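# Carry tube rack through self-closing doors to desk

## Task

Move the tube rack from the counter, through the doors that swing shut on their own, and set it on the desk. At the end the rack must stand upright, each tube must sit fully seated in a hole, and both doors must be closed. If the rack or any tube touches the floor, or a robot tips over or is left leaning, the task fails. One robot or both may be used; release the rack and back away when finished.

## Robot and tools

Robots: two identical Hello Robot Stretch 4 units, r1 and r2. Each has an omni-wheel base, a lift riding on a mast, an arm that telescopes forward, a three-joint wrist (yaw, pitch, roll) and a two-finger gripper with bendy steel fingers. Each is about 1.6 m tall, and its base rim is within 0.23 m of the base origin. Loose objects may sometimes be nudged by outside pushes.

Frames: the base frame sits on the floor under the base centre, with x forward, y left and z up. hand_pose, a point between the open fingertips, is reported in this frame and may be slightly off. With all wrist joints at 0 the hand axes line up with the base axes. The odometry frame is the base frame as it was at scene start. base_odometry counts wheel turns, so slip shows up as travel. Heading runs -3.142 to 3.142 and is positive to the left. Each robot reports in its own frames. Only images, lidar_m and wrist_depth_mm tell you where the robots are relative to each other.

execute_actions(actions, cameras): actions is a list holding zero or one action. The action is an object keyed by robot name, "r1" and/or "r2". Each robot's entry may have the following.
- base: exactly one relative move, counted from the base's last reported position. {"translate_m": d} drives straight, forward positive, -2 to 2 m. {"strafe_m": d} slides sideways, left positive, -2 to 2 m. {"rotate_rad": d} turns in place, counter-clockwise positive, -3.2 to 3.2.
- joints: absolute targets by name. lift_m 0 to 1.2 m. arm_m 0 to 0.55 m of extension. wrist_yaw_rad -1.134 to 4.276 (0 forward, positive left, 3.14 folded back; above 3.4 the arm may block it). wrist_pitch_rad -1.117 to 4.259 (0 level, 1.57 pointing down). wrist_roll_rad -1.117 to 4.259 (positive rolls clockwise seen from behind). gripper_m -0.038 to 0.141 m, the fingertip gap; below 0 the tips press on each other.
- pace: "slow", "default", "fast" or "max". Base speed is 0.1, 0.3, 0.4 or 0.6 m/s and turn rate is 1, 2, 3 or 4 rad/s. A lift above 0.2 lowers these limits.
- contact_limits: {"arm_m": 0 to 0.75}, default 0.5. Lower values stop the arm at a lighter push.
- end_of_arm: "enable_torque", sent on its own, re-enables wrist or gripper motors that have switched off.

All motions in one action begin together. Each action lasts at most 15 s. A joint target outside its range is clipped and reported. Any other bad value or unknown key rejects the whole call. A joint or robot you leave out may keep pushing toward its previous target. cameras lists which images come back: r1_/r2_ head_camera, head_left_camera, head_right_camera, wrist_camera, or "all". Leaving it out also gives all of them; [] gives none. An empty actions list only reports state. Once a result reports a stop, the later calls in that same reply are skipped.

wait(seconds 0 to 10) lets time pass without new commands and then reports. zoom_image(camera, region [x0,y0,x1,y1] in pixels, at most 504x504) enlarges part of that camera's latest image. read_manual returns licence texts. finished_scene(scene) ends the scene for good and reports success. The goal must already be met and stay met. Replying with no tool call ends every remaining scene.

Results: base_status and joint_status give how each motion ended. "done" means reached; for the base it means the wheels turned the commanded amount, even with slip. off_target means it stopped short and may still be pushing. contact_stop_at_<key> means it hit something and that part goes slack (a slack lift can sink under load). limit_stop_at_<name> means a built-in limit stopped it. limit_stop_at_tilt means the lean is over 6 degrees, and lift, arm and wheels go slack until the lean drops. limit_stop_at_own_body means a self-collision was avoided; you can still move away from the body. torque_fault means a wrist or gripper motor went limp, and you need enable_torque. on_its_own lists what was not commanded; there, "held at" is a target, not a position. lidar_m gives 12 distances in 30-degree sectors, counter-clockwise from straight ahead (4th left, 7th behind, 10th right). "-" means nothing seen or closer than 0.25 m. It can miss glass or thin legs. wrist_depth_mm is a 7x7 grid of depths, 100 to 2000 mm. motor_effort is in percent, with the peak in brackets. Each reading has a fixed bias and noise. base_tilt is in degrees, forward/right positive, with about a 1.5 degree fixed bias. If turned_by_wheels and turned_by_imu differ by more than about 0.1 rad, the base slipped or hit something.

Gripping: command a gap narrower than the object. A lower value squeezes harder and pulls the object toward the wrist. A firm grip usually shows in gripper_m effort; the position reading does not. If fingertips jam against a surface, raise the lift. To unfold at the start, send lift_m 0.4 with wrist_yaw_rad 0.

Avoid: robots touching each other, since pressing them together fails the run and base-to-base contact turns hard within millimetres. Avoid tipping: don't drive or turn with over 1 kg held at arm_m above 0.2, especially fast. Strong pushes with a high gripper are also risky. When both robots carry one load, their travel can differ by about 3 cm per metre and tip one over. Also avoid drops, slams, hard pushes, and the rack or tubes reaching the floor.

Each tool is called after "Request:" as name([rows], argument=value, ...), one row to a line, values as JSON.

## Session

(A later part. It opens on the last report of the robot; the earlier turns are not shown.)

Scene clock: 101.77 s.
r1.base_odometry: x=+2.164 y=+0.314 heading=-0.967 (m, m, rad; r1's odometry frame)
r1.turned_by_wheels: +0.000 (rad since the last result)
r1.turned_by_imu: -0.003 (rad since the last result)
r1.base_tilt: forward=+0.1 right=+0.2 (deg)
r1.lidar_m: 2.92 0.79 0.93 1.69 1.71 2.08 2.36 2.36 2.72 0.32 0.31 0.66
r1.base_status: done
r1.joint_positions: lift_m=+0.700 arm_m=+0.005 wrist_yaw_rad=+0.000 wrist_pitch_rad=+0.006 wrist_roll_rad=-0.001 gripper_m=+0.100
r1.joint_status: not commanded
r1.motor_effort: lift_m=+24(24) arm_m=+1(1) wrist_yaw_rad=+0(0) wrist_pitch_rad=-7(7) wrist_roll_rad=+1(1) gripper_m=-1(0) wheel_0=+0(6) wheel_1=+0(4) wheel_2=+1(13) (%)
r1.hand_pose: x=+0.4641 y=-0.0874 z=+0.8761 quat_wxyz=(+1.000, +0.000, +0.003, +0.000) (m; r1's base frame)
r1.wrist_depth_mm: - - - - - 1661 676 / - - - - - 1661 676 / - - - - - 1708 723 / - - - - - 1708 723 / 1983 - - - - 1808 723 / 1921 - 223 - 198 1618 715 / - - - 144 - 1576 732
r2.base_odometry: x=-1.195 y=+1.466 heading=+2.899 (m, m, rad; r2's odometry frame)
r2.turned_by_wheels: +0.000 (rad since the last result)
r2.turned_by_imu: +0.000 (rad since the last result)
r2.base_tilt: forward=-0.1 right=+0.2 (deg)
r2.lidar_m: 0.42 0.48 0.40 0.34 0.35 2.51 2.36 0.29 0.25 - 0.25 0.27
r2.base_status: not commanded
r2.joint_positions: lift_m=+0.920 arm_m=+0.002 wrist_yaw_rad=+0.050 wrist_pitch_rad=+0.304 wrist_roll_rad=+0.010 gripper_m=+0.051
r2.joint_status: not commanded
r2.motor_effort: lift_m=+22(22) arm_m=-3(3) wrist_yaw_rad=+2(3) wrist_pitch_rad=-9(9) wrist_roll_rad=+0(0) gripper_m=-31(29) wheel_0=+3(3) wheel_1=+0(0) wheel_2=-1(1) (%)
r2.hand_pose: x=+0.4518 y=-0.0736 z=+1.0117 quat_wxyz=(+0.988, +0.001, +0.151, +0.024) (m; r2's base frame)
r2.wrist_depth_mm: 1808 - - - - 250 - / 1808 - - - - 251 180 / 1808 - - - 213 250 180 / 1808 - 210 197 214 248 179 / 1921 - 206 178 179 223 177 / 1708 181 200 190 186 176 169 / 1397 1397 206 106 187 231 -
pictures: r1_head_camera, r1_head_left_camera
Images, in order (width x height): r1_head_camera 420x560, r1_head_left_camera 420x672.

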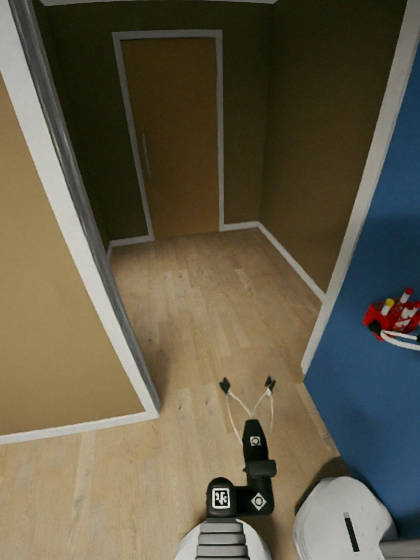

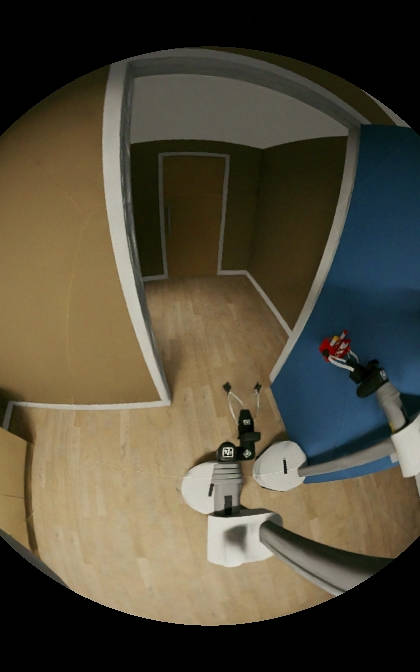

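Request:
execute_actions([
  {"r1":{"base":{"translate_m":1.3},"pace":"fast"}},
], cameras=[])

Request:
execute_actions([
  {"r1":{"base":{"rotate_rad":0.28}}},
], cameras=["r1_head_left_camera","r1_head_camera","r1_wrist_camera"])

Scene clock: 106.73 s.
r1.base_odometry: x=+2.903 y=-0.756 heading=-0.966 (m, m, rad; r1's odometry frame)
r1.turned_by_wheels: +0.000 (rad since the last result)
r1.turned_by_imu: -0.005 (rad since the last result)
r1.base_tilt: forward=+0.1 right=+0.3 (deg)
r1.lidar_m: 1.86 1.81 1.18 1.00 0.72 0.60 3.61 0.81 0.63 0.79 1.05 1.27
r1.base_status: done
r1.joint_positions: lift_m=+0.700 arm_m=+0.005 wrist_yaw_rad=+0.000 wrist_pitch_rad=+0.006 wrist_roll_rad=-0.001 gripper_m=+0.100
r1.joint_status: not commanded
r1.motor_effort: lift_m=+24(25) arm_m=+1(1) wrist_yaw_rad=+0(0) wrist_pitch_rad=-7(7) wrist_roll_rad=+1(1) gripper_m=+1(2) wheel_0=+0(7) wheel_1=+1(6) wheel_2=+1(11) (%)
r1.hand_pose: x=+0.4641 y=-0.0874 z=+0.8761 quat_wxyz=(+1.000, +0.000, +0.003, +0.000) (m; r1's base frame)
r1.wrist_depth_mm: 1430 1537 1661 1708 1756 1281 976 / 1464 1499 1618 1661 1756 1308 1008 / 1430 1537 1661 1708 1756 1308 1025 / 1430 1499 1576 1708 1708 1308 1025 / 1430 1537 1618 1661 1756 1336 1025 / 1464 1464 223 1661 197 1255 1025 / 1430 1499 1576 144 1756 1205 1008
r2.base_odometry: x=-1.195 y=+1.466 heading=+2.899 (m, m, rad; r2's odometry frame)
r2.turned_by_wheels: +0.000 (rad since the last result)
r2.turned_by_imu: -0.001 (rad since the last result)
r2.base_tilt: forward=-0.1 right=+0.2 (deg)
r2.lidar_m: 0.40 1.07 1.08 2.25 2.33 2.53 2.36 0.30 0.25 - 0.25 0.27
r2.base_status: not commanded
r2.joint_positions: lift_m=+0.920 arm_m=+0.002 wrist_yaw_rad=+0.050 wrist_pitch_rad=+0.304 wrist_roll_rad=+0.010 gripper_m=+0.051
r2.joint_status: not commanded
r2.motor_effort: lift_m=+22(22) arm_m=-2(3) wrist_yaw_rad=+0(1) wrist_pitch_rad=-9(10) wrist_roll_rad=+0(0) gripper_m=-32(31) wheel_0=+3(3) wheel_1=+0(0) wheel_2=+0(1) (%)
r2.hand_pose: x=+0.4518 y=-0.0736 z=+1.0117 quat_wxyz=(+0.988, +0.001, +0.151, +0.024) (m; r2's base frame)
r2.wrist_depth_mm: 1756 - - - - 250 - / 1863 - - - - 251 180 / 1808 - 831 - 213 251 180 / 1863 - 211 198 214 248 179 / 1863 - 206 179 179 224 177 / 1661 181 200 190 186 176 169 / 1397 1336 205 106 188 231 -
pictures: none
No camera images: the call's "cameras" was empty. Leave "cameras" out to get every camera's image.

Scene clock: 107.77 s.
r1.base_odometry: x=+2.903 y=-0.756 heading=-0.687 (m, m, rad; r1's odometry frame)
r1.turned_by_wheels: +0.280 (rad since the last result)
r1.turned_by_imu: +0.283 (rad since the last result)
r1.base_tilt: forward=+0.1 right=+0.4 (deg)
r1.lidar_m: 1.82 1.39 1.03 1.01 0.61 3.72 0.90 0.68 0.62 1.04 1.12 1.61
r1.base_status: done
r1.joint_positions: lift_m=+0.700 arm_m=+0.005 wrist_yaw_rad=+0.000 wrist_pitch_rad=+0.006 wrist_roll_rad=-0.001 gripper_m=+0.100
r1.joint_status: not commanded
r1.motor_effort: lift_m=+25(24) arm_m=+2(1) wrist_yaw_rad=+0(1) wrist_pitch_rad=-7(7) wrist_roll_rad=+1(1) gripper_m=-3(0) wheel_0=-1(5) wheel_1=-1(7) wheel_2=-1(9) (%)
r1.hand_pose: x=+0.4642 y=-0.0874 z=+0.8761 quat_wxyz=(+1.000, +0.000, +0.003, +0.000) (m; r1's base frame)
r1.wrist_depth_mm: 1537 1661 1618 1618 1618 1576 1499 / 1499 1661 1661 1618 1576 1576 1499 / 1499 1661 1618 1618 1618 1537 1537 / 1499 1618 1618 1618 1576 1576 1537 / 1499 1618 1576 1618 1576 1576 1537 / 1464 1576 222 1618 197 1618 1499 / 1464 1661 1618 144 1618 1576 1537
r2.base_odometry: x=-1.195 y=+1.466 heading=+2.899 (m, m, rad; r2's odometry frame)
r2.turned_by_wheels: +0.000 (rad since the last result)
r2.turned_by_imu: +0.000 (rad since the last result)
r2.base_tilt: forward=-0.2 right=+0.2 (deg)
r2.lidar_m: 0.41 1.05 1.06 2.25 2.32 2.53 2.36 0.31 0.25 - 0.25 0.28
r2.base_status: not commanded
r2.joint_positions: lift_m=+0.920 arm_m=+0.002 wrist_yaw_rad=+0.050 wrist_pitch_rad=+0.304 wrist_roll_rad=+0.010 gripper_m=+0.051
r2.joint_status: not commanded
r2.motor_effort: lift_m=+22(22) arm_m=-3(3) wrist_yaw_rad=+2(3) wrist_pitch_rad=-9(8) wrist_roll_rad=+0(0) gripper_m=-32(34) wheel_0=+3(3) wheel_1=+0(0) wheel_2=-1(1) (%)
r2.hand_pose: x=+0.4518 y=-0.0736 z=+1.0117 quat_wxyz=(+0.988, +0.001, +0.151, +0.024) (m; r2's base frame)
r2.wrist_depth_mm: 1808 - - - - 250 - / 1808 - - - - 250 181 / 1808 - 831 - 212 250 181 / 1863 - 211 198 214 247 179 / 1863 - 206 178 179 224 177 / 1618 181 200 190 186 176 169 / 1397 1308 206 106 187 231 -
pictures: r1_head_camera, r1_head_left_camera, r1_wrist_camera
Images, in order (width x height): r1_head_camera 420x560, r1_head_left_camera 420x672, r1_wrist_camera 616x392.

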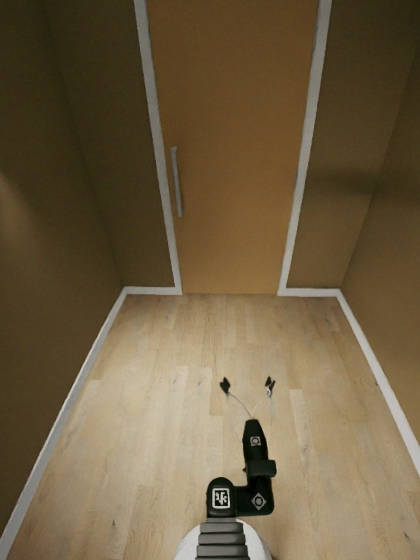

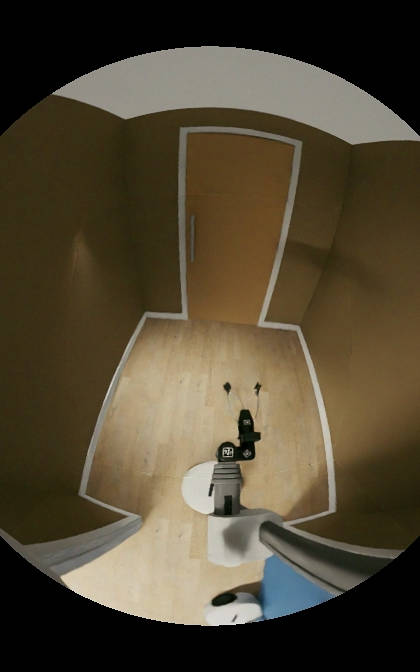

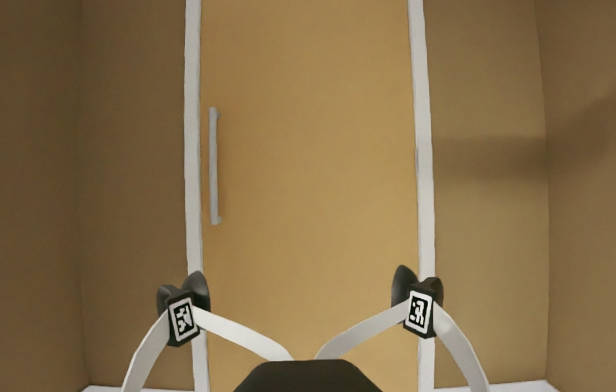

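Request:
execute_actions([
  {"r1":{"base":{"strafe_m":0.34},"joints":{"lift_m":0.745,"arm_m":0.5},"pace":"fast"}},
], cameras=[])

Request:
execute_actions([
  {"r1":{"base":{"translate_m":0.7},"pace":"fast"}},
], cameras=["r1_head_camera","r1_wrist_camera"])

Scene clock: 110.67 s.
r1.base_odometry: x=+3.118 y=-0.493 heading=-0.687 (m, m, rad; r1's odometry frame)
r1.turned_by_wheels: +0.000 (rad since the last result)
r1.turned_by_imu: -0.001 (rad since the last result)
r1.base_tilt: forward=+0.2 right=+0.5 (deg)
r1.lidar_m: 1.77 0.92 0.70 0.67 0.47 0.36 1.31 0.99 0.91 1.39 1.45 1.90
r1.base_status: done
r1.joint_positions: lift_m=+0.745 arm_m=+0.499 wrist_yaw_rad=+0.000 wrist_pitch_rad=+0.006 wrist_roll_rad=-0.001 gripper_m=+0.100
r1.joint_status: all done
r1.motor_effort: lift_m=+25(29) arm_m=+7(8) wrist_yaw_rad=-1(1) wrist_pitch_rad=-6(7) wrist_roll_rad=+1(1) gripper_m=-2(1) wheel_0=-1(10) wheel_1=-1(10) wheel_2=-1(2) (%)
r1.hand_pose: x=+0.9582 y=-0.0874 z=+0.9211 quat_wxyz=(+1.000, +0.000, +0.003, +0.000) (m; r1's base frame)
r1.wrist_depth_mm: 1025 1160 1138 1138 1118 1138 1118 / 991 1182 1160 1138 1138 1118 1118 / 1008 1160 1138 1118 1138 1118 1118 / 991 1138 1160 1138 1118 1118 1138 / 991 1138 1160 1138 1138 1118 1118 / 976 1160 224 1138 198 1138 1118 / 991 1160 1160 144 1138 1098 1098
r2.base_odometry: x=-1.195 y=+1.466 heading=+2.899 (m, m, rad; r2's odometry frame)
r2.turned_by_wheels: +0.000 (rad since the last result)
r2.turned_by_imu: +0.000 (rad since the last result)
r2.base_tilt: forward=-0.2 right=+0.2 (deg)
r2.lidar_m: 0.41 1.09 1.05 2.25 2.33 2.51 2.36 0.29 0.25 - 0.25 0.28
r2.base_status: not commanded
r2.joint_positions: lift_m=+0.920 arm_m=+0.002 wrist_yaw_rad=+0.050 wrist_pitch_rad=+0.304 wrist_roll_rad=+0.010 gripper_m=+0.051
r2.joint_status: not commanded
r2.motor_effort: lift_m=+22(22) arm_m=-3(3) wrist_yaw_rad=+2(0) wrist_pitch_rad=-9(8) wrist_roll_rad=+0(0) gripper_m=-31(31) wheel_0=+3(3) wheel_1=+0(0) wheel_2=-1(1) (%)
r2.hand_pose: x=+0.4518 y=-0.0736 z=+1.0117 quat_wxyz=(+0.988, +0.001, +0.151, +0.024) (m; r2's base frame)
r2.wrist_depth_mm: 1618 - - - - 250 - / 820 - - - - 251 181 / 917 - - - 212 250 180 / 1921 - 211 198 215 248 179 / 1863 - 206 179 179 223 177 / 1661 181 200 190 186 176 169 / 1205 1160 206 106 187 231 -
pictures: none
No camera images: the call's "cameras" was empty. Leave "cameras" out to get every camera's image.

Scene clock: 113.80 s.
r1.base_odometry: x=+3.660 y=-0.937 heading=-0.687 (m, m, rad; r1's odometry frame)
r1.turned_by_wheels: +0.000 (rad since the last result)
r1.turned_by_imu: -0.003 (rad since the last result)
r1.base_tilt: forward=+0.0 right=+0.4 (deg)
r1.lidar_m: 1.09 0.88 0.64 0.61 0.66 0.95 1.05 1.39 1.47 1.42 1.52 1.21
r1.base_status: done
r1.joint_positions: lift_m=+0.745 arm_m=+0.499 wrist_yaw_rad=+0.000 wrist_pitch_rad=+0.006 wrist_roll_rad=-0.001 gripper_m=+0.100
r1.joint_status: not commanded
r1.motor_effort: lift_m=+24(25) arm_m=+7(7) wrist_yaw_rad=+0(0) wrist_pitch_rad=-7(7) wrist_roll_rad=+0(1) gripper_m=+1(1) wheel_0=-1(7) wheel_1=+0(7) wheel_2=+1(11) (%)
r1.hand_pose: x=+0.9582 y=-0.0874 z=+0.9211 quat_wxyz=(+1.000, +0.000, +0.003, +0.000) (m; r1's base frame)
r1.wrist_depth_mm: 449 445 433 442 439 433 433 / 452 449 430 442 439 436 433 / 452 445 433 442 439 433 430 / 452 449 430 439 436 436 433 / 449 452 430 442 439 439 433 / 452 445 223 442 197 436 430 / 449 449 433 144 439 433 433
r2.base_odometry: x=-1.195 y=+1.466 heading=+2.899 (m, m, rad; r2's odometry frame)
r2.turned_by_wheels: +0.000 (rad since the last result)
r2.turned_by_imu: +0.000 (rad since the last result)
r2.base_tilt: forward=-0.1 right=+0.2 (deg)
r2.lidar_m: 0.40 1.11 1.07 2.23 2.33 2.51 2.37 0.30 0.25 - 0.25 0.25
r2.base_status: not commanded
r2.joint_positions: lift_m=+0.920 arm_m=+0.002 wrist_yaw_rad=+0.050 wrist_pitch_rad=+0.304 wrist_roll_rad=+0.010 gripper_m=+0.051
r2.joint_status: not commanded
r2.motor_effort: lift_m=+22(22) arm_m=-3(3) wrist_yaw_rad=+2(1) wrist_pitch_rad=-9(8) wrist_roll_rad=+0(0) gripper_m=-33(32) wheel_0=+3(3) wheel_1=+0(0) wheel_2=+0(1) (%)
r2.hand_pose: x=+0.4518 y=-0.0736 z=+1.0117 quat_wxyz=(+0.988, +0.001, +0.151, +0.024) (m; r2's base frame)
r2.wrist_depth_mm: 1808 - - - - 250 - / 1756 - - - - 250 180 / 1863 - - - 212 251 180 / 1863 - 210 198 214 247 179 / 1863 1921 206 179 179 224 177 / 1618 181 200 190 186 176 169 / 1366 1397 206 106 187 230 -
pictures: r1_head_camera, r1_wrist_camera
Images, in order (width x height): r1_head_camera 420x560, r1_wrist_camera 616x392.

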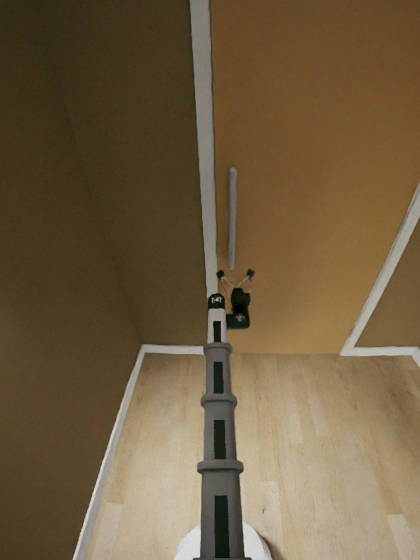

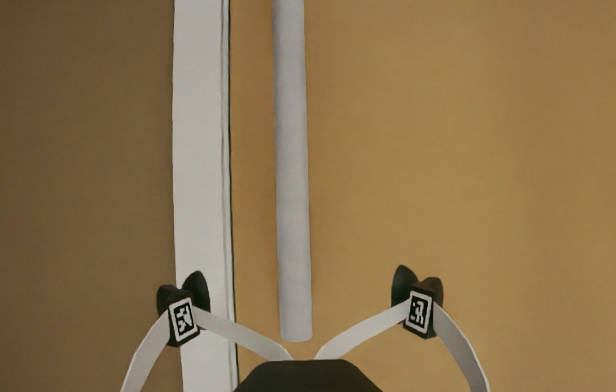

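Request:
execute_actions([
  {"r1":{"base":{"translate_m":0.12},"joints":{"lift_m":0.76}}},
], cameras=["r1_wrist_camera"])

Scene clock: 115.67 s.
r1.base_odometry: x=+3.753 y=-1.013 heading=-0.687 (m, m, rad; r1's odometry frame)
r1.turned_by_wheels: +0.000 (rad since the last result)
r1.turned_by_imu: -0.001 (rad since the last result)
r1.base_tilt: forward=+0.0 right=+0.3 (deg)
r1.lidar_m: 0.97 0.83 0.64 0.61 0.68 0.97 1.16 1.46 1.47 1.44 1.41 1.08
r1.base_status: done
r1.joint_positions: lift_m=+0.760 arm_m=+0.499 wrist_yaw_rad=+0.000 wrist_pitch_rad=+0.006 wrist_roll_rad=-0.001 gripper_m=+0.100
r1.joint_status: all done
r1.motor_effort: lift_m=+26(27) arm_m=+7(7) wrist_yaw_rad=+0(1) wrist_pitch_rad=-6(7) wrist_roll_rad=+0(1) gripper_m=+0(1) wheel_0=+1(5) wheel_1=+0(6) wheel_2=+0(9) (%)
r1.hand_pose: x=+0.9582 y=-0.0874 z=+0.9360 quat_wxyz=(+1.000, +0.000, +0.003, +0.000) (m; r1's base frame)
r1.wrist_depth_mm: 329 314 324 251 320 319 315 / 329 314 324 250 322 317 315 / 327 312 324 247 320 315 317 / 330 310 322 245 319 319 315 / 329 312 324 246 319 315 314 / 329 324 223 249 198 315 315 / 329 310 322 144 319 315 315
r2.base_odometry: x=-1.195 y=+1.466 heading=+2.899 (m, m, rad; r2's odometry frame)
r2.turned_by_wheels: +0.000 (rad since the last result)
r2.turned_by_imu: +0.000 (rad since the last result)
r2.base_tilt: forward=-0.1 right=+0.2 (deg)
r2.lidar_m: 0.41 1.12 1.07 2.25 2.30 2.52 2.36 0.29 0.25 - 0.25 0.28
r2.base_status: not commanded
r2.joint_positions: lift_m=+0.920 arm_m=+0.002 wrist_yaw_rad=+0.050 wrist_pitch_rad=+0.304 wrist_roll_rad=+0.010 gripper_m=+0.051
r2.joint_status: not commanded
r2.motor_effort: lift_m=+22(22) arm_m=-3(3) wrist_yaw_rad=+3(0) wrist_pitch_rad=-9(9) wrist_roll_rad=+0(0) gripper_m=-31(32) wheel_0=+3(3) wheel_1=+0(0) wheel_2=-1(0) (%)
r2.hand_pose: x=+0.4518 y=-0.0736 z=+1.0117 quat_wxyz=(+0.988, +0.001, +0.151, +0.024) (m; r2's base frame)
r2.wrist_depth_mm: 1808 - - - - 251 - / 1863 - - - - 251 180 / 1863 - - - 213 250 180 / 1808 - 211 198 214 248 179 / 1863 - 205 179 179 223 177 / 1661 181 200 190 186 176 169 / 1397 1397 206 106 187 232 -
pictures: r1_wrist_camera
Images, in order (width x height): r1_wrist_camera 616x392.

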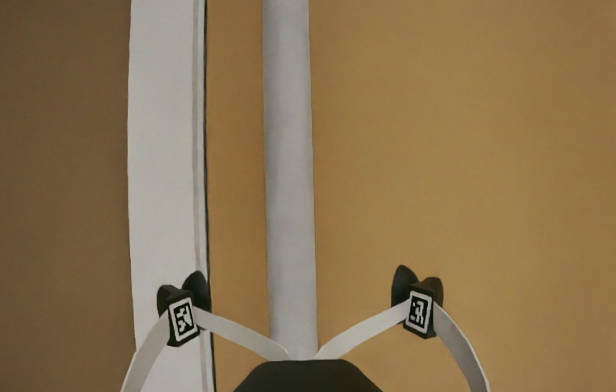

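Request:
execute_actions([
  {"r1":{"joints":{"arm_m":0.532,"gripper_m":-0.03,"wrist_yaw_rad":0.02}}},
], cameras=["r1_wrist_camera"])

Request:
execute_actions([
  {"r1":{"base":{"translate_m":-0.15},"pace":"slow"}},
], cameras=[])

Scene clock: 117.90 s.
r1.base_odometry: x=+3.753 y=-1.013 heading=-0.687 (m, m, rad; r1's odometry frame)
r1.turned_by_wheels: +0.000 (rad since the last result)
r1.turned_by_imu: -0.001 (rad since the last result)
r1.base_tilt: forward=-0.1 right=+0.2 (deg)
r1.lidar_m: 0.94 0.86 0.66 0.62 0.68 0.96 1.18 1.46 1.47 1.42 1.41 1.06
r1.base_status: not commanded
r1.joint_positions: lift_m=+0.760 arm_m=+0.531 wrist_yaw_rad=+0.020 wrist_pitch_rad=+0.006 wrist_roll_rad=-0.001 gripper_m=-0.029
r1.joint_status: all done
r1.motor_effort: lift_m=+26(26) arm_m=+6(8) wrist_yaw_rad=-1(5) wrist_pitch_rad=-6(6) wrist_roll_rad=+1(1) gripper_m=-21(23) wheel_0=+1(1) wheel_1=+0(0) wheel_2=+0(0) (%)
r1.hand_pose: x=+0.9921 y=-0.0815 z=+0.9360 quat_wxyz=(+1.000, +0.000, +0.003, +0.010) (m; r1's base frame)
r1.wrist_depth_mm: 298 282 278 200 274 271 - / 298 281 277 200 273 271 268 / 300 281 277 200 272 271 268 / 297 281 277 198 273 270 268 / 298 281 277 196 271 270 268 / 298 281 190 195 182 270 267 / 298 151 276 192 271 211 -
r2.base_odometry: x=-1.195 y=+1.466 heading=+2.899 (m, m, rad; r2's odometry frame)
r2.turned_by_wheels: +0.000 (rad since the last result)
r2.turned_by_imu: +0.000 (rad since the last result)
r2.base_tilt: forward=-0.2 right=+0.2 (deg)
r2.lidar_m: 0.40 1.13 1.07 2.25 2.33 2.50 2.37 0.31 0.25 - 0.25 0.28
r2.base_status: not commanded
r2.joint_positions: lift_m=+0.920 arm_m=+0.002 wrist_yaw_rad=+0.050 wrist_pitch_rad=+0.304 wrist_roll_rad=+0.010 gripper_m=+0.051
r2.joint_status: not commanded
r2.motor_effort: lift_m=+22(22) arm_m=-3(3) wrist_yaw_rad=+2(0) wrist_pitch_rad=-10(9) wrist_roll_rad=+0(0) gripper_m=-32(32) wheel_0=+3(3) wheel_1=+0(0) wheel_2=-1(1) (%)
r2.hand_pose: x=+0.4518 y=-0.0736 z=+1.0117 quat_wxyz=(+0.988, +0.001, +0.151, +0.024) (m; r2's base frame)
r2.wrist_depth_mm: 1808 - - - - 250 - / 1863 - - - - 250 180 / 1808 - - - 212 251 180 / 1863 - 211 197 214 247 179 / 1863 - 206 179 179 223 177 / 1661 182 200 190 186 176 169 / 1397 1397 206 106 187 231 -
pictures: r1_wrist_camera
Images, in order (width x height): r1_wrist_camera 616x392.

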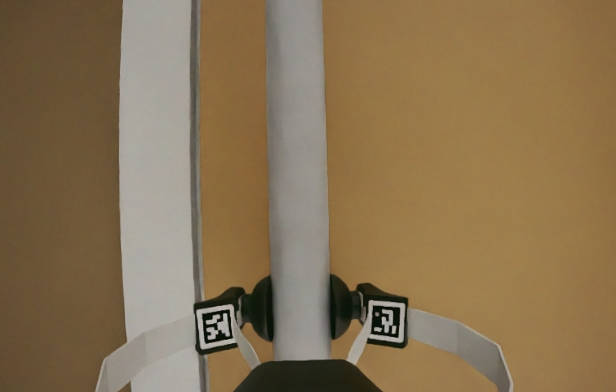

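Scene clock: 120.70 s.
r1.base_odometry: x=+3.637 y=-0.918 heading=-0.689 (m, m, rad; r1's odometry frame)
r1.turned_by_wheels: -0.002 (rad since the last result)
r1.turned_by_imu: -0.004 (rad since the last result)
r1.base_tilt: forward=+0.2 right=+0.3 (deg)
r1.lidar_m: 0.96 0.87 0.66 0.62 0.66 0.96 1.01 1.36 1.46 1.42 1.51 1.12
r1.base_status: done
r1.joint_positions: lift_m=+0.760 arm_m=+0.531 wrist_yaw_rad=+0.010 wrist_pitch_rad=+0.006 wrist_roll_rad=-0.001 gripper_m=-0.029
r1.joint_status: not commanded
r1.on_its_own: wrist_yaw_rad is at rest, and its effort (+29) is outside its rest range (-13 to +13)
r1.motor_effort: lift_m=+26(25) arm_m=+5(6) wrist_yaw_rad=+29(29) wrist_pitch_rad=-7(7) wrist_roll_rad=+0(0) gripper_m=-24(26) wheel_0=-15(18) wheel_1=-9(9) wheel_2=-6(5) (%)
r1.hand_pose: x=+0.9913 y=-0.0845 z=+0.9360 quat_wxyz=(+1.000, +0.000, +0.003, +0.005) (m; r1's base frame)
r1.wrist_depth_mm: 452 445 263 195 285 297 307 / 449 445 263 194 282 297 309 / 449 445 264 193 283 297 306 / 445 442 263 191 283 294 306 / 449 445 262 192 282 294 304 / 449 442 202 192 190 294 306 / 445 442 257 188 281 289 306
r2.base_odometry: x=-1.195 y=+1.466 heading=+2.899 (m, m, rad; r2's odometry frame)
r2.turned_by_wheels: +0.000 (rad since the last result)
r2.turned_by_imu: +0.000 (rad since the last result)
r2.base_tilt: forward=-0.2 right=+0.2 (deg)
r2.lidar_m: 0.39 1.10 1.06 2.25 2.34 2.50 2.37 0.28 0.25 - 0.25 0.26
r2.base_status: not commanded
r2.joint_positions: lift_m=+0.920 arm_m=+0.002 wrist_yaw_rad=+0.050 wrist_pitch_rad=+0.304 wrist_roll_rad=+0.010 gripper_m=+0.051
r2.joint_status: not commanded
r2.motor_effort: lift_m=+22(22) arm_m=-3(3) wrist_yaw_rad=+3(1) wrist_pitch_rad=-8(9) wrist_roll_rad=-1(0) gripper_m=-32(33) wheel_0=+4(3) wheel_1=+0(0) wheel_2=-1(1) (%)
r2.hand_pose: x=+0.4518 y=-0.0736 z=+1.0117 quat_wxyz=(+0.988, +0.001, +0.151, +0.024) (m; r2's base frame)
r2.wrist_depth_mm: 1756 - - - - 250 - / 1808 - - - - 251 180 / 1808 - - - 213 250 180 / 1863 - 211 198 214 248 179 / 1863 1921 206 179 179 223 177 / 1661 181 200 190 186 176 169 / 1397 1366 206 106 187 232 -
pictures: none
No camera images: the call's "cameras" was empty. Leave "cameras" out to get every camera's image.

Request:
execute_actions([
  {"r1":{"base":{"strafe_m":-0.06},"joints":{"arm_m":0.40},"pace":"slow"}},
], cameras=[])

Scene clock: 123.70 s.
r1.base_odometry: x=+3.599 y=-0.964 heading=-0.689 (m, m, rad; r1's odometry frame)
r1.turned_by_wheels: +0.000 (rad since the last result)
r1.turned_by_imu: +0.000 (rad since the last result)
r1.base_tilt: forward=-0.1 right=+0.2 (deg)
r1.lidar_m: 0.81 0.93 0.72 0.69 0.73 1.02 1.04 1.33 1.41 1.36 1.46 0.99
r1.base_status: done
r1.joint_positions: lift_m=+0.760 arm_m=+0.401 wrist_yaw_rad=+0.021 wrist_pitch_rad=+0.006 wrist_roll_rad=-0.001 gripper_m=-0.029
r1.joint_status: all done
r1.motor_effort: lift_m=+26(26) arm_m=-8(10) wrist_yaw_rad=-3(35) wrist_pitch_rad=-7(7) wrist_roll_rad=+1(0) gripper_m=-22(25) wheel_0=+1(14) wheel_1=+0(9) wheel_2=+2(10) (%)
r1.hand_pose: x=+0.8626 y=-0.0814 z=+0.9359 quat_wxyz=(+1.000, +0.000, +0.003, +0.010) (m; r1's base frame)
r1.wrist_depth_mm: 591 574 255 189 297 327 353 / 580 585 254 188 297 324 349 / 580 580 253 189 294 324 347 / 580 580 254 189 294 324 347 / 585 569 252 190 293 322 347 / 591 574 191 189 182 320 347 / 580 153 245 185 289 307 345
r2.base_odometry: x=-1.195 y=+1.466 heading=+2.899 (m, m, rad; r2's odometry frame)
r2.turned_by_wheels: +0.000 (rad since the last result)
r2.turned_by_imu: +0.000 (rad since the last result)
r2.base_tilt: forward=-0.1 right=+0.2 (deg)
r2.lidar_m: 0.40 1.12 1.06 2.25 2.32 2.52 2.37 0.30 0.25 - 0.25 0.26
r2.base_status: not commanded
r2.joint_positions: lift_m=+0.920 arm_m=+0.002 wrist_yaw_rad=+0.050 wrist_pitch_rad=+0.304 wrist_roll_rad=+0.010 gripper_m=+0.051
r2.joint_status: not commanded
r2.motor_effort: lift_m=+22(22) arm_m=-3(3) wrist_yaw_rad=+2(2) wrist_pitch_rad=-9(9) wrist_roll_rad=+0(0) gripper_m=-31(31) wheel_0=+3(3) wheel_1=+0(0) wheel_2=-1(0) (%)
r2.hand_pose: x=+0.4518 y=-0.0736 z=+1.0117 quat_wxyz=(+0.988, +0.001, +0.151, +0.024) (m; r2's base frame)
r2.wrist_depth_mm: 1808 - - - - 251 - / 1808 - - - - 251 180 / 1808 - - - 212 250 180 / 1921 - 210 197 214 248 179 / 1921 - 206 179 179 223 177 / 1618 181 200 190 186 176 169 / 1366 1397 205 106 187 231 -
pictures: none
No camera images: the call's "cameras" was empty. Leave "cameras" out to get every camera's image.

Request:
execute_actions([
  {"r1":{"base":{"strafe_m":-0.148},"joints":{"arm_m":0.208,"wrist_yaw_rad":0.12},"pace":"slow"}},
], cameras=[])

Scene clock: 127.20 s.
r1.base_odometry: x=+3.505 y=-1.079 heading=-0.688 (m, m, rad; r1's odometry frame)
r1.turned_by_wheels: +0.001 (rad since the last result)
r1.turned_by_imu: +0.001 (rad since the last result)
r1.base_tilt: forward=+0.1 right=+0.3 (deg)
r1.lidar_m: 0.63 1.14 0.87 0.83 0.90 1.06 1.75 1.24 1.26 1.22 1.28 0.86
r1.base_status: done
r1.joint_positions: lift_m=+0.760 arm_m=+0.209 wrist_yaw_rad=+0.125 wrist_pitch_rad=+0.007 wrist_roll_rad=-0.001 gripper_m=-0.030
r1.joint_status: all done
r1.on_its_own: wrist_yaw_rad is at rest, and its effort (-15) is outside its rest range (-13 to +13)
r1.motor_effort: lift_m=+26(26) arm_m=-7(9) wrist_yaw_rad=-15(59) wrist_pitch_rad=-8(8) wrist_roll_rad=+1(2) gripper_m=-15(24) wheel_0=+7(21) wheel_1=+3(12) wheel_2=+4(8) (%)
r1.hand_pose: x=+0.6773 y=-0.0507 z=+0.9359 quat_wxyz=(+0.998, +0.000, +0.003, +0.063) (m; r1's base frame)
r1.wrist_depth_mm: 842 224 235 176 304 359 415 / 854 220 234 175 304 357 415 / 854 220 234 173 303 353 415 / 842 220 233 173 300 351 410 / 831 221 232 172 300 349 413 / 842 221 186 172 182 351 404 / 842 152 228 169 294 343 407
r2.base_odometry: x=-1.195 y=+1.466 heading=+2.899 (m, m, rad; r2's odometry frame)
r2.turned_by_wheels: +0.000 (rad since the last result)
r2.turned_by_imu: +0.000 (rad since the last result)
r2.base_tilt: forward=-0.1 right=+0.2 (deg)
r2.lidar_m: 0.40 1.11 1.07 2.25 2.33 2.52 2.36 0.30 0.26 - 0.25 0.26
r2.base_status: not commanded
r2.joint_positions: lift_m=+0.920 arm_m=+0.002 wrist_yaw_rad=+0.050 wrist_pitch_rad=+0.304 wrist_roll_rad=+0.010 gripper_m=+0.051
r2.joint_status: not commanded
r2.motor_effort: lift_m=+22(22) arm_m=-3(3) wrist_yaw_rad=+2(1) wrist_pitch_rad=-10(9) wrist_roll_rad=-1(0) gripper_m=-32(32) wheel_0=+3(3) wheel_1=+0(0) wheel_2=-1(1) (%)
r2.hand_pose: x=+0.4518 y=-0.0736 z=+1.0117 quat_wxyz=(+0.988, +0.001, +0.151, +0.024) (m; r2's base frame)
r2.wrist_depth_mm: 1808 - - - - 250 - / 1863 - - - - 251 181 / 1863 - - - 213 250 180 / 1863 - 211 198 214 248 179 / 1808 - 205 179 179 223 177 / 1661 181 200 190 186 176 169 / 1397 1397 206 106 187 231 -
pictures: none
No camera images: the call's "cameras" was empty. Leave "cameras" out to get every camera's image.

Request:
execute_actions([
  {"r1":{"base":{"strafe_m":-0.27},"joints":{"arm_m":0.02},"pace":"slow"},"r2":{"base":{"strafe_m":0.2},"pace":"slow"}},
], cameras=["r1_head_left_camera","r2_head_left_camera","r2_head_camera"])

Scene clock: 131.43 s.
r1.base_odometry: x=+3.334 y=-1.287 heading=-0.687 (m, m, rad; r1's odometry frame)
r1.turned_by_wheels: +0.001 (rad since the last result)
r1.turned_by_imu: +0.000 (rad since the last result)
r1.base_tilt: forward=+0.0 right=+0.2 (deg)
r1.lidar_m: 0.38 1.28 1.14 1.11 1.19 1.19 1.22 1.12 0.96 0.95 1.01 0.82
r1.base_status: done
r1.joint_positions: lift_m=+0.760 arm_m=+0.021 wrist_yaw_rad=+0.126 wrist_pitch_rad=+0.006 wrist_roll_rad=-0.001 gripper_m=-0.030
r1.joint_status: all done
r1.on_its_own: wrist_yaw_rad is at rest, and its effort (-17) is outside its rest range (-13 to +13)
r1.motor_effort: lift_m=+26(26) arm_m=-4(11) wrist_yaw_rad=-17(35) wrist_pitch_rad=-7(9) wrist_roll_rad=+1(2) gripper_m=-10(17) wheel_0=+9(14) wheel_1=+1(1) wheel_2=-1(6) (%)
r1.hand_pose: x=+0.4888 y=-0.0505 z=+0.9359 quat_wxyz=(+0.998, +0.000, +0.003, +0.063) (m; r1's base frame)
r1.wrist_depth_mm: 141 166 193 135 389 723 831 / 140 166 194 134 387 699 820 / 141 167 193 133 377 668 831 / 140 166 192 132 375 661 831 / 139 165 191 132 370 647 820 / 139 163 175 132 349 654 831 / 139 149 175 129 329 654 820
r2.base_odometry: x=-1.243 y=+1.271 heading=+2.899 (m, m, rad; r2's odometry frame)
r2.turned_by_wheels: +0.000 (rad since the last result)
r2.turned_by_imu: -0.001 (rad since the last result)
r2.base_tilt: forward=-0.1 right=+0.1 (deg)
r2.lidar_m: 0.40 0.93 1.03 2.04 2.13 2.53 2.37 0.25 0.25 - 0.25 0.38
r2.base_status: done
r2.joint_positions: lift_m=+0.920 arm_m=+0.002 wrist_yaw_rad=+0.050 wrist_pitch_rad=+0.304 wrist_roll_rad=+0.010 gripper_m=+0.051
r2.joint_status: not commanded
r2.motor_effort: lift_m=+22(22) arm_m=-3(3) wrist_yaw_rad=+0(1) wrist_pitch_rad=-9(9) wrist_roll_rad=+1(1) gripper_m=-29(32) wheel_0=+0(1) wheel_1=-3(4) wheel_2=+0(1) (%)
r2.hand_pose: x=+0.4518 y=-0.0736 z=+1.0117 quat_wxyz=(+0.988, +0.001, +0.151, +0.024) (m; r2's base frame)
r2.wrist_depth_mm: 1576 - - - - - 960 / 1537 - - - - - 473 / 1576 - - - 210 - 455 / 1618 - 210 198 202 1983 439 / 1618 - 205 179 178 1756 415 / 1537 181 200 190 186 176 402 / 1366 1397 206 106 187 647 -
pictures: r1_head_left_camera, r2_head_camera, r2_head_left_camera
Images, in order (width x height): r1_head_left_camera 420x672, r2_head_camera 420x560, r2_head_left_camera 420x672.

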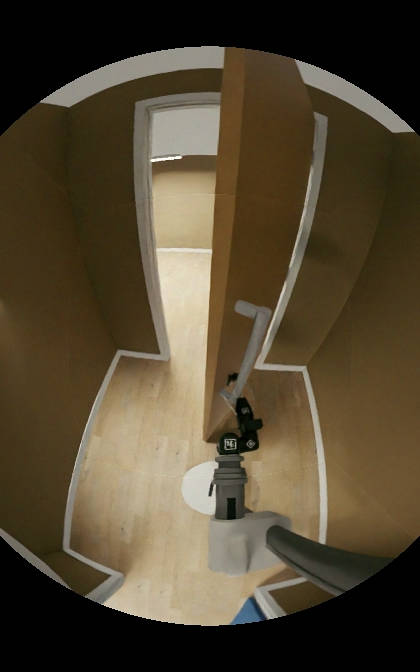

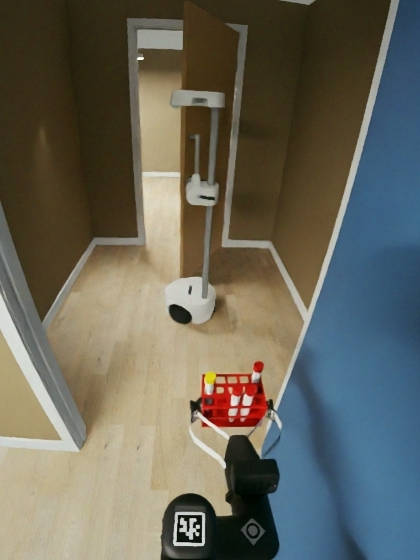

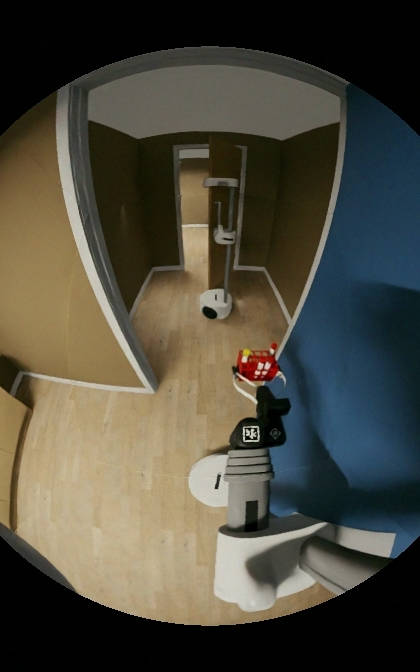

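Request:
execute_actions([
  {"r1":{"base":{"translate_m":-0.06},"pace":"slow"},"r2":{"base":{"translate_m":0.7}}},
], cameras=["r2_head_left_camera"])

Request:
execute_actions([
  {"r1":{"base":{"strafe_m":-0.27},"pace":"slow"},"r2":{"base":{"translate_m":0.3},"pace":"slow"}},
], cameras=["r1_head_left_camera","r2_head_left_camera","r2_head_camera"])

Scene clock: 135.80 s.
r1.base_odometry: x=+3.287 y=-1.250 heading=-0.687 (m, m, rad; r1's odometry frame)
r1.turned_by_wheels: +0.000 (rad since the last result)
r1.turned_by_imu: -0.094 (rad since the last result)
r1.base_tilt: forward=+0.2 right=+0.3 (deg)
r1.lidar_m: 0.39 1.31 1.14 1.08 1.13 1.13 0.72 0.72 1.03 0.95 1.01 1.16
r1.base_status: done
r1.joint_positions: lift_m=+0.760 arm_m=+0.021 wrist_yaw_rad=+0.118 wrist_pitch_rad=+0.007 wrist_roll_rad=-0.001 gripper_m=-0.029
r1.joint_status: not commanded
r1.motor_effort: lift_m=+26(26) arm_m=-4(5) wrist_yaw_rad=+5(36) wrist_pitch_rad=-9(11) wrist_roll_rad=+2(2) gripper_m=-20(26) wheel_0=-12(21) wheel_1=-3(15) wheel_2=+9(12) (%)
r1.hand_pose: x=+0.4884 y=-0.0527 z=+0.9358 quat_wxyz=(+0.998, -0.001, +0.003, +0.059) (m; r1's base frame)
r1.wrist_depth_mm: 153 167 220 166 544 931 931 / 154 167 220 165 535 931 931 / 154 167 220 164 525 931 917 / 153 167 218 163 512 931 931 / 155 167 217 164 508 931 946 / 155 165 198 164 183 917 931 / 154 156 196 161 459 866 917
r2.base_odometry: x=-1.922 y=+1.439 heading=+2.899 (m, m, rad; r2's odometry frame)
r2.turned_by_wheels: +0.000 (rad since the last result)
r2.turned_by_imu: -0.004 (rad since the last result)
r2.base_tilt: forward=-0.1 right=+0.2 (deg)
r2.lidar_m: 0.42 1.72 1.20 0.58 2.13 0.49 0.26 - - 0.25 0.37 0.47
r2.base_status: done
r2.joint_positions: lift_m=+0.920 arm_m=+0.002 wrist_yaw_rad=+0.050 wrist_pitch_rad=+0.303 wrist_roll_rad=+0.010 gripper_m=+0.051
r2.joint_status: not commanded
r2.motor_effort: lift_m=+22(22) arm_m=-3(3) wrist_yaw_rad=+1(4) wrist_pitch_rad=-9(9) wrist_roll_rad=+0(1) gripper_m=-32(31) wheel_0=+2(13) wheel_1=-3(29) wheel_2=+2(10) (%)
r2.hand_pose: x=+0.4518 y=-0.0735 z=+1.0117 quat_wxyz=(+0.988, +0.001, +0.151, +0.024) (m; r2's base frame)
r2.wrist_depth_mm: 1576 1921 - 1464 1863 1863 1308 / 1576 - - 768 - 1863 1281 / 1661 - - 759 211 1808 1229 / 1618 - 246 198 202 1808 1229 / 1661 - 204 179 179 1618 1229 / 1618 181 200 192 189 177 1205 / 1397 1397 205 106 187 1430 1160
pictures: r2_head_left_camera
Images, in order (width x height): r2_head_left_camera 420x672.

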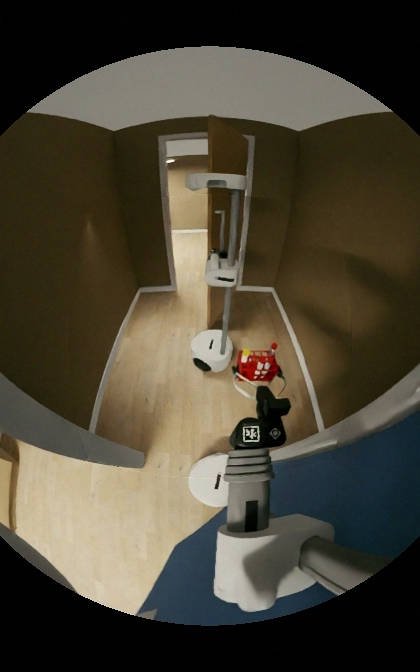

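Scene clock: 140.10 s.
r1.base_odometry: x=+3.116 y=-1.458 heading=-0.687 (m, m, rad; r1's odometry frame)
r1.turned_by_wheels: +0.000 (rad since the last result)
r1.turned_by_imu: -0.001 (rad since the last result)
r1.base_tilt: forward=+0.0 right=+0.2 (deg)
r1.lidar_m: 0.31 1.47 1.42 1.35 1.40 0.41 0.40 1.00 0.74 0.69 0.73 0.98
r1.base_status: done
r1.joint_positions: lift_m=+0.760 arm_m=+0.020 wrist_yaw_rad=+0.118 wrist_pitch_rad=+0.006 wrist_roll_rad=-0.001 gripper_m=-0.030
r1.joint_status: not commanded
r1.motor_effort: lift_m=+26(26) arm_m=-3(4) wrist_yaw_rad=+5(21) wrist_pitch_rad=-6(9) wrist_roll_rad=+2(2) gripper_m=-11(21) wheel_0=+5(12) wheel_1=+0(9) wheel_2=-5(9) (%)
r1.hand_pose: x=+0.4882 y=-0.0528 z=+0.9361 quat_wxyz=(+0.998, -0.001, +0.003, +0.059) (m; r1's base frame)
r1.wrist_depth_mm: 112 148 200 114 976 946 931 / 111 148 201 114 960 946 931 / 111 148 201 114 946 946 946 / 111 148 199 113 946 931 946 / 110 146 198 113 960 946 931 / 110 144 175 113 946 931 931 / 109 130 178 112 931 931 946
r2.base_odometry: x=-2.214 y=+1.511 heading=+2.899 (m, m, rad; r2's odometry frame)
r2.turned_by_wheels: +0.000 (rad since the last result)
r2.turned_by_imu: -0.002 (rad since the last result)
r2.base_tilt: forward=-0.1 right=+0.2 (deg)
r2.lidar_m: 0.40 1.72 1.20 0.62 0.33 0.25 - 0.25 0.27 0.43 0.96 0.47
r2.base_status: done
r2.joint_positions: lift_m=+0.920 arm_m=+0.002 wrist_yaw_rad=+0.050 wrist_pitch_rad=+0.303 wrist_roll_rad=+0.010 gripper_m=+0.051
r2.joint_status: not commanded
r2.motor_effort: lift_m=+22(22) arm_m=-3(3) wrist_yaw_rad=+1(3) wrist_pitch_rad=-8(9) wrist_roll_rad=+0(0) gripper_m=-32(33) wheel_0=+2(10) wheel_1=+1(16) wheel_2=+1(17) (%)
r2.hand_pose: x=+0.4518 y=-0.0735 z=+1.0117 quat_wxyz=(+0.988, +0.001, +0.151, +0.024) (m; r2's base frame)
r2.wrist_depth_mm: 1618 1661 - - 917 976 1281 / 1661 1756 - - 492 488 1255 / 1661 1921 - - 211 439 1229 / 1708 - 210 198 213 574 1229 / 1661 - 205 178 179 1464 1205 / 1618 181 200 190 187 176 1182 / 1397 1430 205 106 187 1430 1118
pictures: r1_head_left_camera, r2_head_camera, r2_head_left_camera
Images, in order (width x height): r1_head_left_camera 420x672, r2_head_camera 420x560, r2_head_left_camera 420x672.

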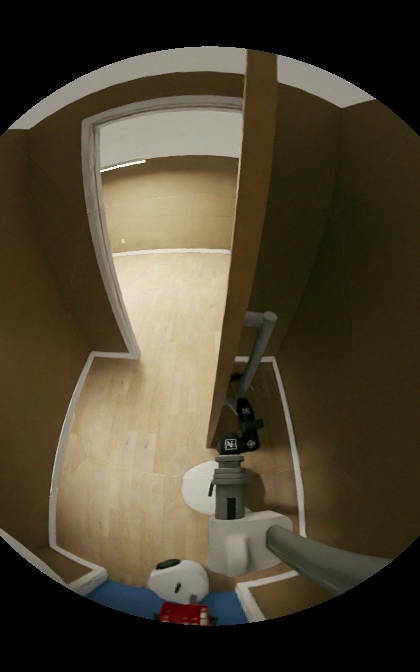

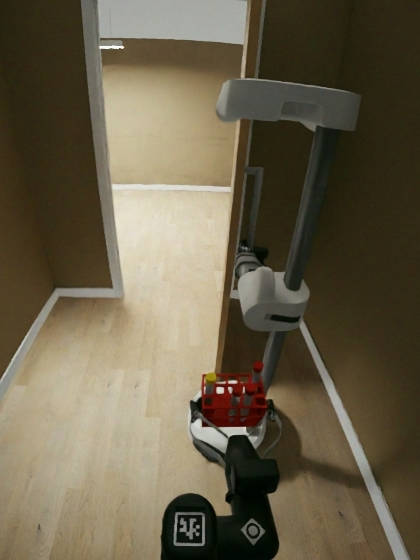

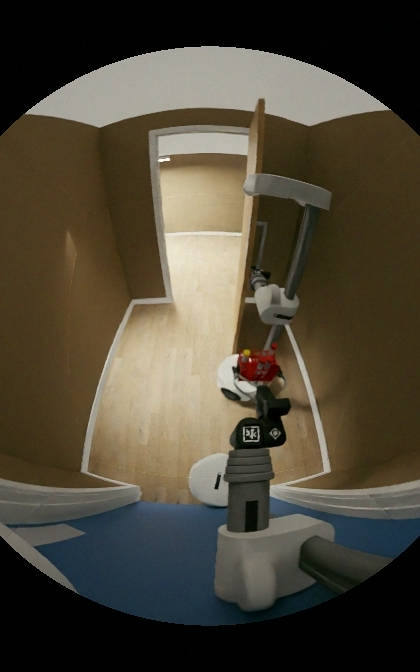

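Request:
execute_actions([
  {"r1":{"base":{"strafe_m":-0.1},"pace":"slow"},"r2":{"base":{"translate_m":0.1},"pace":"slow"}},
], cameras=[])

Request:
execute_actions([
  {"r2":{"base":{"strafe_m":0.38}}},
], cameras=["r2_head_left_camera","r2_head_camera"])

Scene clock: 143.93 s.
r1.base_odometry: x=+3.053 y=-1.535 heading=-0.687 (m, m, rad; r1's odometry frame)
r1.turned_by_wheels: +0.000 (rad since the last result)
r1.turned_by_imu: -0.001 (rad since the last result)
r1.base_tilt: forward=+0.1 right=+0.3 (deg)
r1.lidar_m: 0.32 1.53 1.54 1.45 1.47 0.31 0.66 0.92 0.63 0.59 0.63 0.84
r1.base_status: done
r1.joint_positions: lift_m=+0.760 arm_m=+0.020 wrist_yaw_rad=+0.124 wrist_pitch_rad=+0.007 wrist_roll_rad=-0.001 gripper_m=-0.030
r1.joint_status: not commanded
r1.motor_effort: lift_m=+26(26) arm_m=-3(3) wrist_yaw_rad=-11(13) wrist_pitch_rad=-8(9) wrist_roll_rad=+2(1) gripper_m=-15(14) wheel_0=+2(9) wheel_1=-1(2) wheel_2=+1(7) (%)
r1.hand_pose: x=+0.4884 y=-0.0510 z=+0.9358 quat_wxyz=(+0.998, -0.001, +0.003, +0.062) (m; r1's base frame)
r1.wrist_depth_mm: 109 146 215 115 960 946 831 / 110 147 216 114 960 946 854 / 110 148 216 114 960 946 866 / 110 147 234 114 960 946 878 / 109 146 231 114 960 931 866 / 107 143 180 115 960 946 866 / 106 132 200 113 960 931 866
r2.base_odometry: x=-2.311 y=+1.535 heading=+2.900 (m, m, rad; r2's odometry frame)
r2.turned_by_wheels: +0.000 (rad since the last result)
r2.turned_by_imu: -0.001 (rad since the last result)
r2.base_tilt: forward=-0.1 right=+0.2 (deg)
r2.lidar_m: 0.40 1.74 1.20 1.13 0.45 0.29 0.27 0.29 0.38 0.75 0.94 0.47
r2.base_status: done
r2.joint_positions: lift_m=+0.920 arm_m=+0.002 wrist_yaw_rad=+0.050 wrist_pitch_rad=+0.303 wrist_roll_rad=+0.010 gripper_m=+0.051
r2.joint_status: not commanded
r2.motor_effort: lift_m=+21(21) arm_m=-3(3) wrist_yaw_rad=+0(2) wrist_pitch_rad=-9(8) wrist_roll_rad=+1(1) gripper_m=-31(32) wheel_0=+3(3) wheel_1=+1(2) wheel_2=-1(4) (%)
r2.hand_pose: x=+0.4518 y=-0.0735 z=+1.0117 quat_wxyz=(+0.988, +0.001, +0.151, +0.024) (m; r2's base frame)
r2.wrist_depth_mm: 1576 1576 - - 1138 1537 1255 / 1618 1661 - - 1118 866 330 / 1708 1808 - - 585 387 332 / 1661 1863 211 198 214 389 349 / 1708 - 202 178 178 1661 452 / 1576 181 200 191 186 176 477 / 1430 1397 206 106 188 1336 1098
pictures: none
No camera images: the call's "cameras" was empty. Leave "cameras" out to get every camera's image.

Scene clock: 146.53 s.
r1.base_odometry: x=+3.053 y=-1.535 heading=-0.687 (m, m, rad; r1's odometry frame)
r1.turned_by_wheels: +0.000 (rad since the last result)
r1.turned_by_imu: -0.001 (rad since the last result)
r1.base_tilt: forward=+0.0 right=+0.2 (deg)
r1.lidar_m: 0.28 1.50 1.56 1.43 0.61 0.80 0.97 0.89 0.64 0.60 0.64 0.86
r1.base_status: not commanded
r1.joint_positions: lift_m=+0.760 arm_m=+0.020 wrist_yaw_rad=+0.124 wrist_pitch_rad=+0.007 wrist_roll_rad=-0.001 gripper_m=-0.030
r1.joint_status: not commanded
r1.motor_effort: lift_m=+25(25) arm_m=-3(3) wrist_yaw_rad=-12(11) wrist_pitch_rad=-9(9) wrist_roll_rad=+1(1) gripper_m=-14(13) wheel_0=+2(2) wheel_1=-1(1) wheel_2=+1(1) (%)
r1.hand_pose: x=+0.4884 y=-0.0510 z=+0.9358 quat_wxyz=(+0.998, -0.001, +0.003, +0.062) (m; r1's base frame)
r1.wrist_depth_mm: 109 146 214 114 960 960 820 / 110 147 216 114 960 931 854 / 110 148 215 114 960 946 866 / 110 147 233 114 946 946 878 / 109 146 230 114 960 946 878 / 107 144 180 114 960 946 878 / 106 132 201 113 960 946 866
r2.base_odometry: x=-2.402 y=+1.166 heading=+2.900 (m, m, rad; r2's odometry frame)
r2.turned_by_wheels: +0.000 (rad since the last result)
r2.turned_by_imu: -0.001 (rad since the last result)
r2.base_tilt: forward=-0.2 right=+0.2 (deg)
r2.lidar_m: 0.38 1.16 0.82 0.76 0.34 0.31 0.29 0.31 0.43 0.82 0.84 0.46
r2.base_status: done
r2.joint_positions: lift_m=+0.920 arm_m=+0.002 wrist_yaw_rad=+0.050 wrist_pitch_rad=+0.303 wrist_roll_rad=+0.010 gripper_m=+0.051
r2.joint_status: not commanded
r2.motor_effort: lift_m=+22(22) arm_m=-3(3) wrist_yaw_rad=+1(2) wrist_pitch_rad=-9(8) wrist_roll_rad=-1(0) gripper_m=-32(32) wheel_0=+0(13) wheel_1=+0(9) wheel_2=+1(8) (%)
r2.hand_pose: x=+0.4518 y=-0.0736 z=+1.0117 quat_wxyz=(+0.988, +0.001, +0.151, +0.024) (m; r2's base frame)
r2.wrist_depth_mm: 1138 1537 1576 - - 1229 878 / 1160 1618 1618 - - 1255 842 / 1182 1708 1708 - 210 1255 854 / 1205 1708 211 197 213 1229 931 / 1205 1618 204 178 179 1060 1537 / 1205 181 199 192 187 176 1576 / 1182 1366 206 106 187 1281 1397
pictures: r2_head_camera, r2_head_left_camera
Images, in order (width x height): r2_head_camera 420x560, r2_head_left_camera 420x672.

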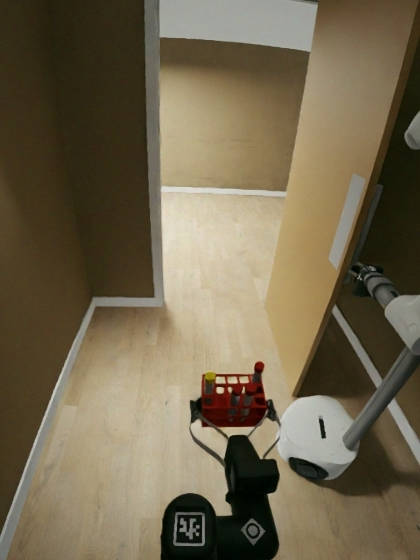

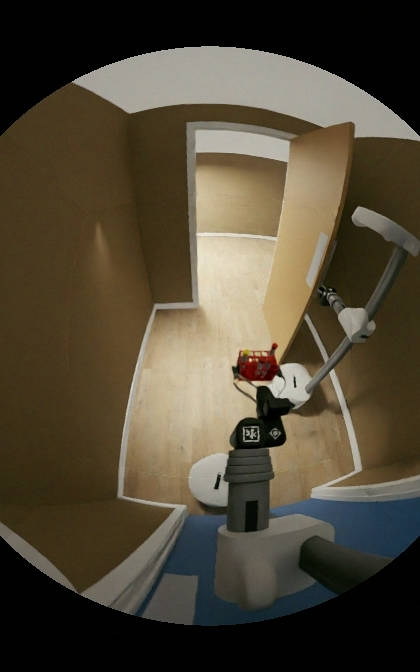

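Request:
execute_actions([
  {"r2":{"base":{"translate_m":2.0},"pace":"fast"}},
], cameras=["r2_head_left_camera","r2_head_right_camera","r1_head_left_camera"])

Scene clock: 153.43 s.
r1.base_odometry: x=+3.053 y=-1.535 heading=-0.687 (m, m, rad; r1's odometry frame)
r1.turned_by_wheels: +0.000 (rad since the last result)
r1.turned_by_imu: -0.002 (rad since the last result)
r1.base_tilt: forward=+0.2 right=+0.3 (deg)
r1.lidar_m: 0.29 1.17 1.57 1.45 1.48 1.11 0.98 0.89 0.63 0.61 0.64 0.83
r1.base_status: not commanded
r1.joint_positions: lift_m=+0.760 arm_m=+0.020 wrist_yaw_rad=+0.124 wrist_pitch_rad=+0.007 wrist_roll_rad=-0.001 gripper_m=-0.030
r1.joint_status: not commanded
r1.motor_effort: lift_m=+26(26) arm_m=-3(3) wrist_yaw_rad=-12(11) wrist_pitch_rad=-9(8) wrist_roll_rad=+2(1) gripper_m=-14(15) wheel_0=+3(3) wheel_1=-1(1) wheel_2=+1(1) (%)
r1.hand_pose: x=+0.4884 y=-0.0510 z=+0.9358 quat_wxyz=(+0.998, -0.001, +0.003, +0.062) (m; r1's base frame)
r1.wrist_depth_mm: 109 147 215 114 976 931 842 / 110 147 216 114 960 946 854 / 110 148 215 114 960 960 866 / 110 147 234 114 946 946 878 / 109 146 230 114 946 931 878 / 108 144 181 114 946 931 866 / 106 132 201 113 946 946 866
r2.base_odometry: x=-4.344 y=+1.645 heading=+2.900 (m, m, rad; r2's odometry frame)
r2.turned_by_wheels: +0.000 (rad since the last result)
r2.turned_by_imu: -0.008 (rad since the last result)
r2.base_tilt: forward=-0.2 right=+0.2 (deg)
r2.lidar_m: 0.42 2.62 0.35 0.28 0.91 1.19 2.27 0.86 0.60 0.55 2.27 0.47
r2.base_status: done
r2.joint_positions: lift_m=+0.920 arm_m=+0.002 wrist_yaw_rad=+0.050 wrist_pitch_rad=+0.303 wrist_roll_rad=+0.010 gripper_m=+0.051
r2.joint_status: not commanded
r2.motor_effort: lift_m=+22(22) arm_m=-3(2) wrist_yaw_rad=-2(1) wrist_pitch_rad=-8(8) wrist_roll_rad=+1(0) gripper_m=-31(30) wheel_0=+0(5) wheel_1=+0(6) wheel_2=+0(8) (%)
r2.hand_pose: x=+0.4518 y=-0.0736 z=+1.0117 quat_wxyz=(+0.988, +0.001, +0.151, +0.024) (m; r2's base frame)
r2.wrist_depth_mm: - - - - - - - / - - - - - - - / - - - - 211 - - / - - 210 197 214 - - / - - 203 179 179 - - / 1661 181 200 191 186 176 1756 / 1397 1366 206 106 187 1397 1397
pictures: r1_head_left_camera, r2_head_left_camera, r2_head_right_camera
Images, in order (width x height): r1_head_left_camera 420x672, r2_head_left_camera 420x672, r2_head_right_camera 420x672.

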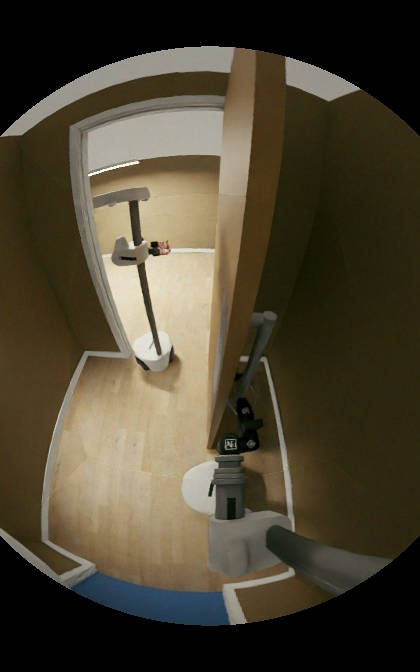

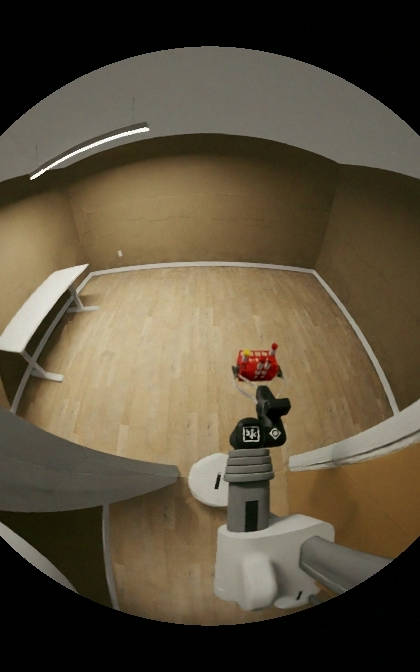

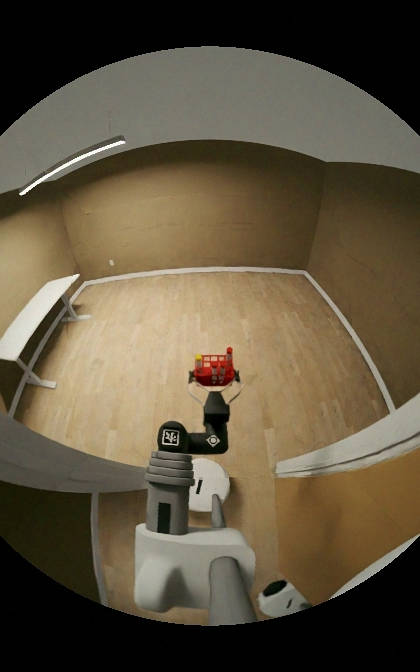

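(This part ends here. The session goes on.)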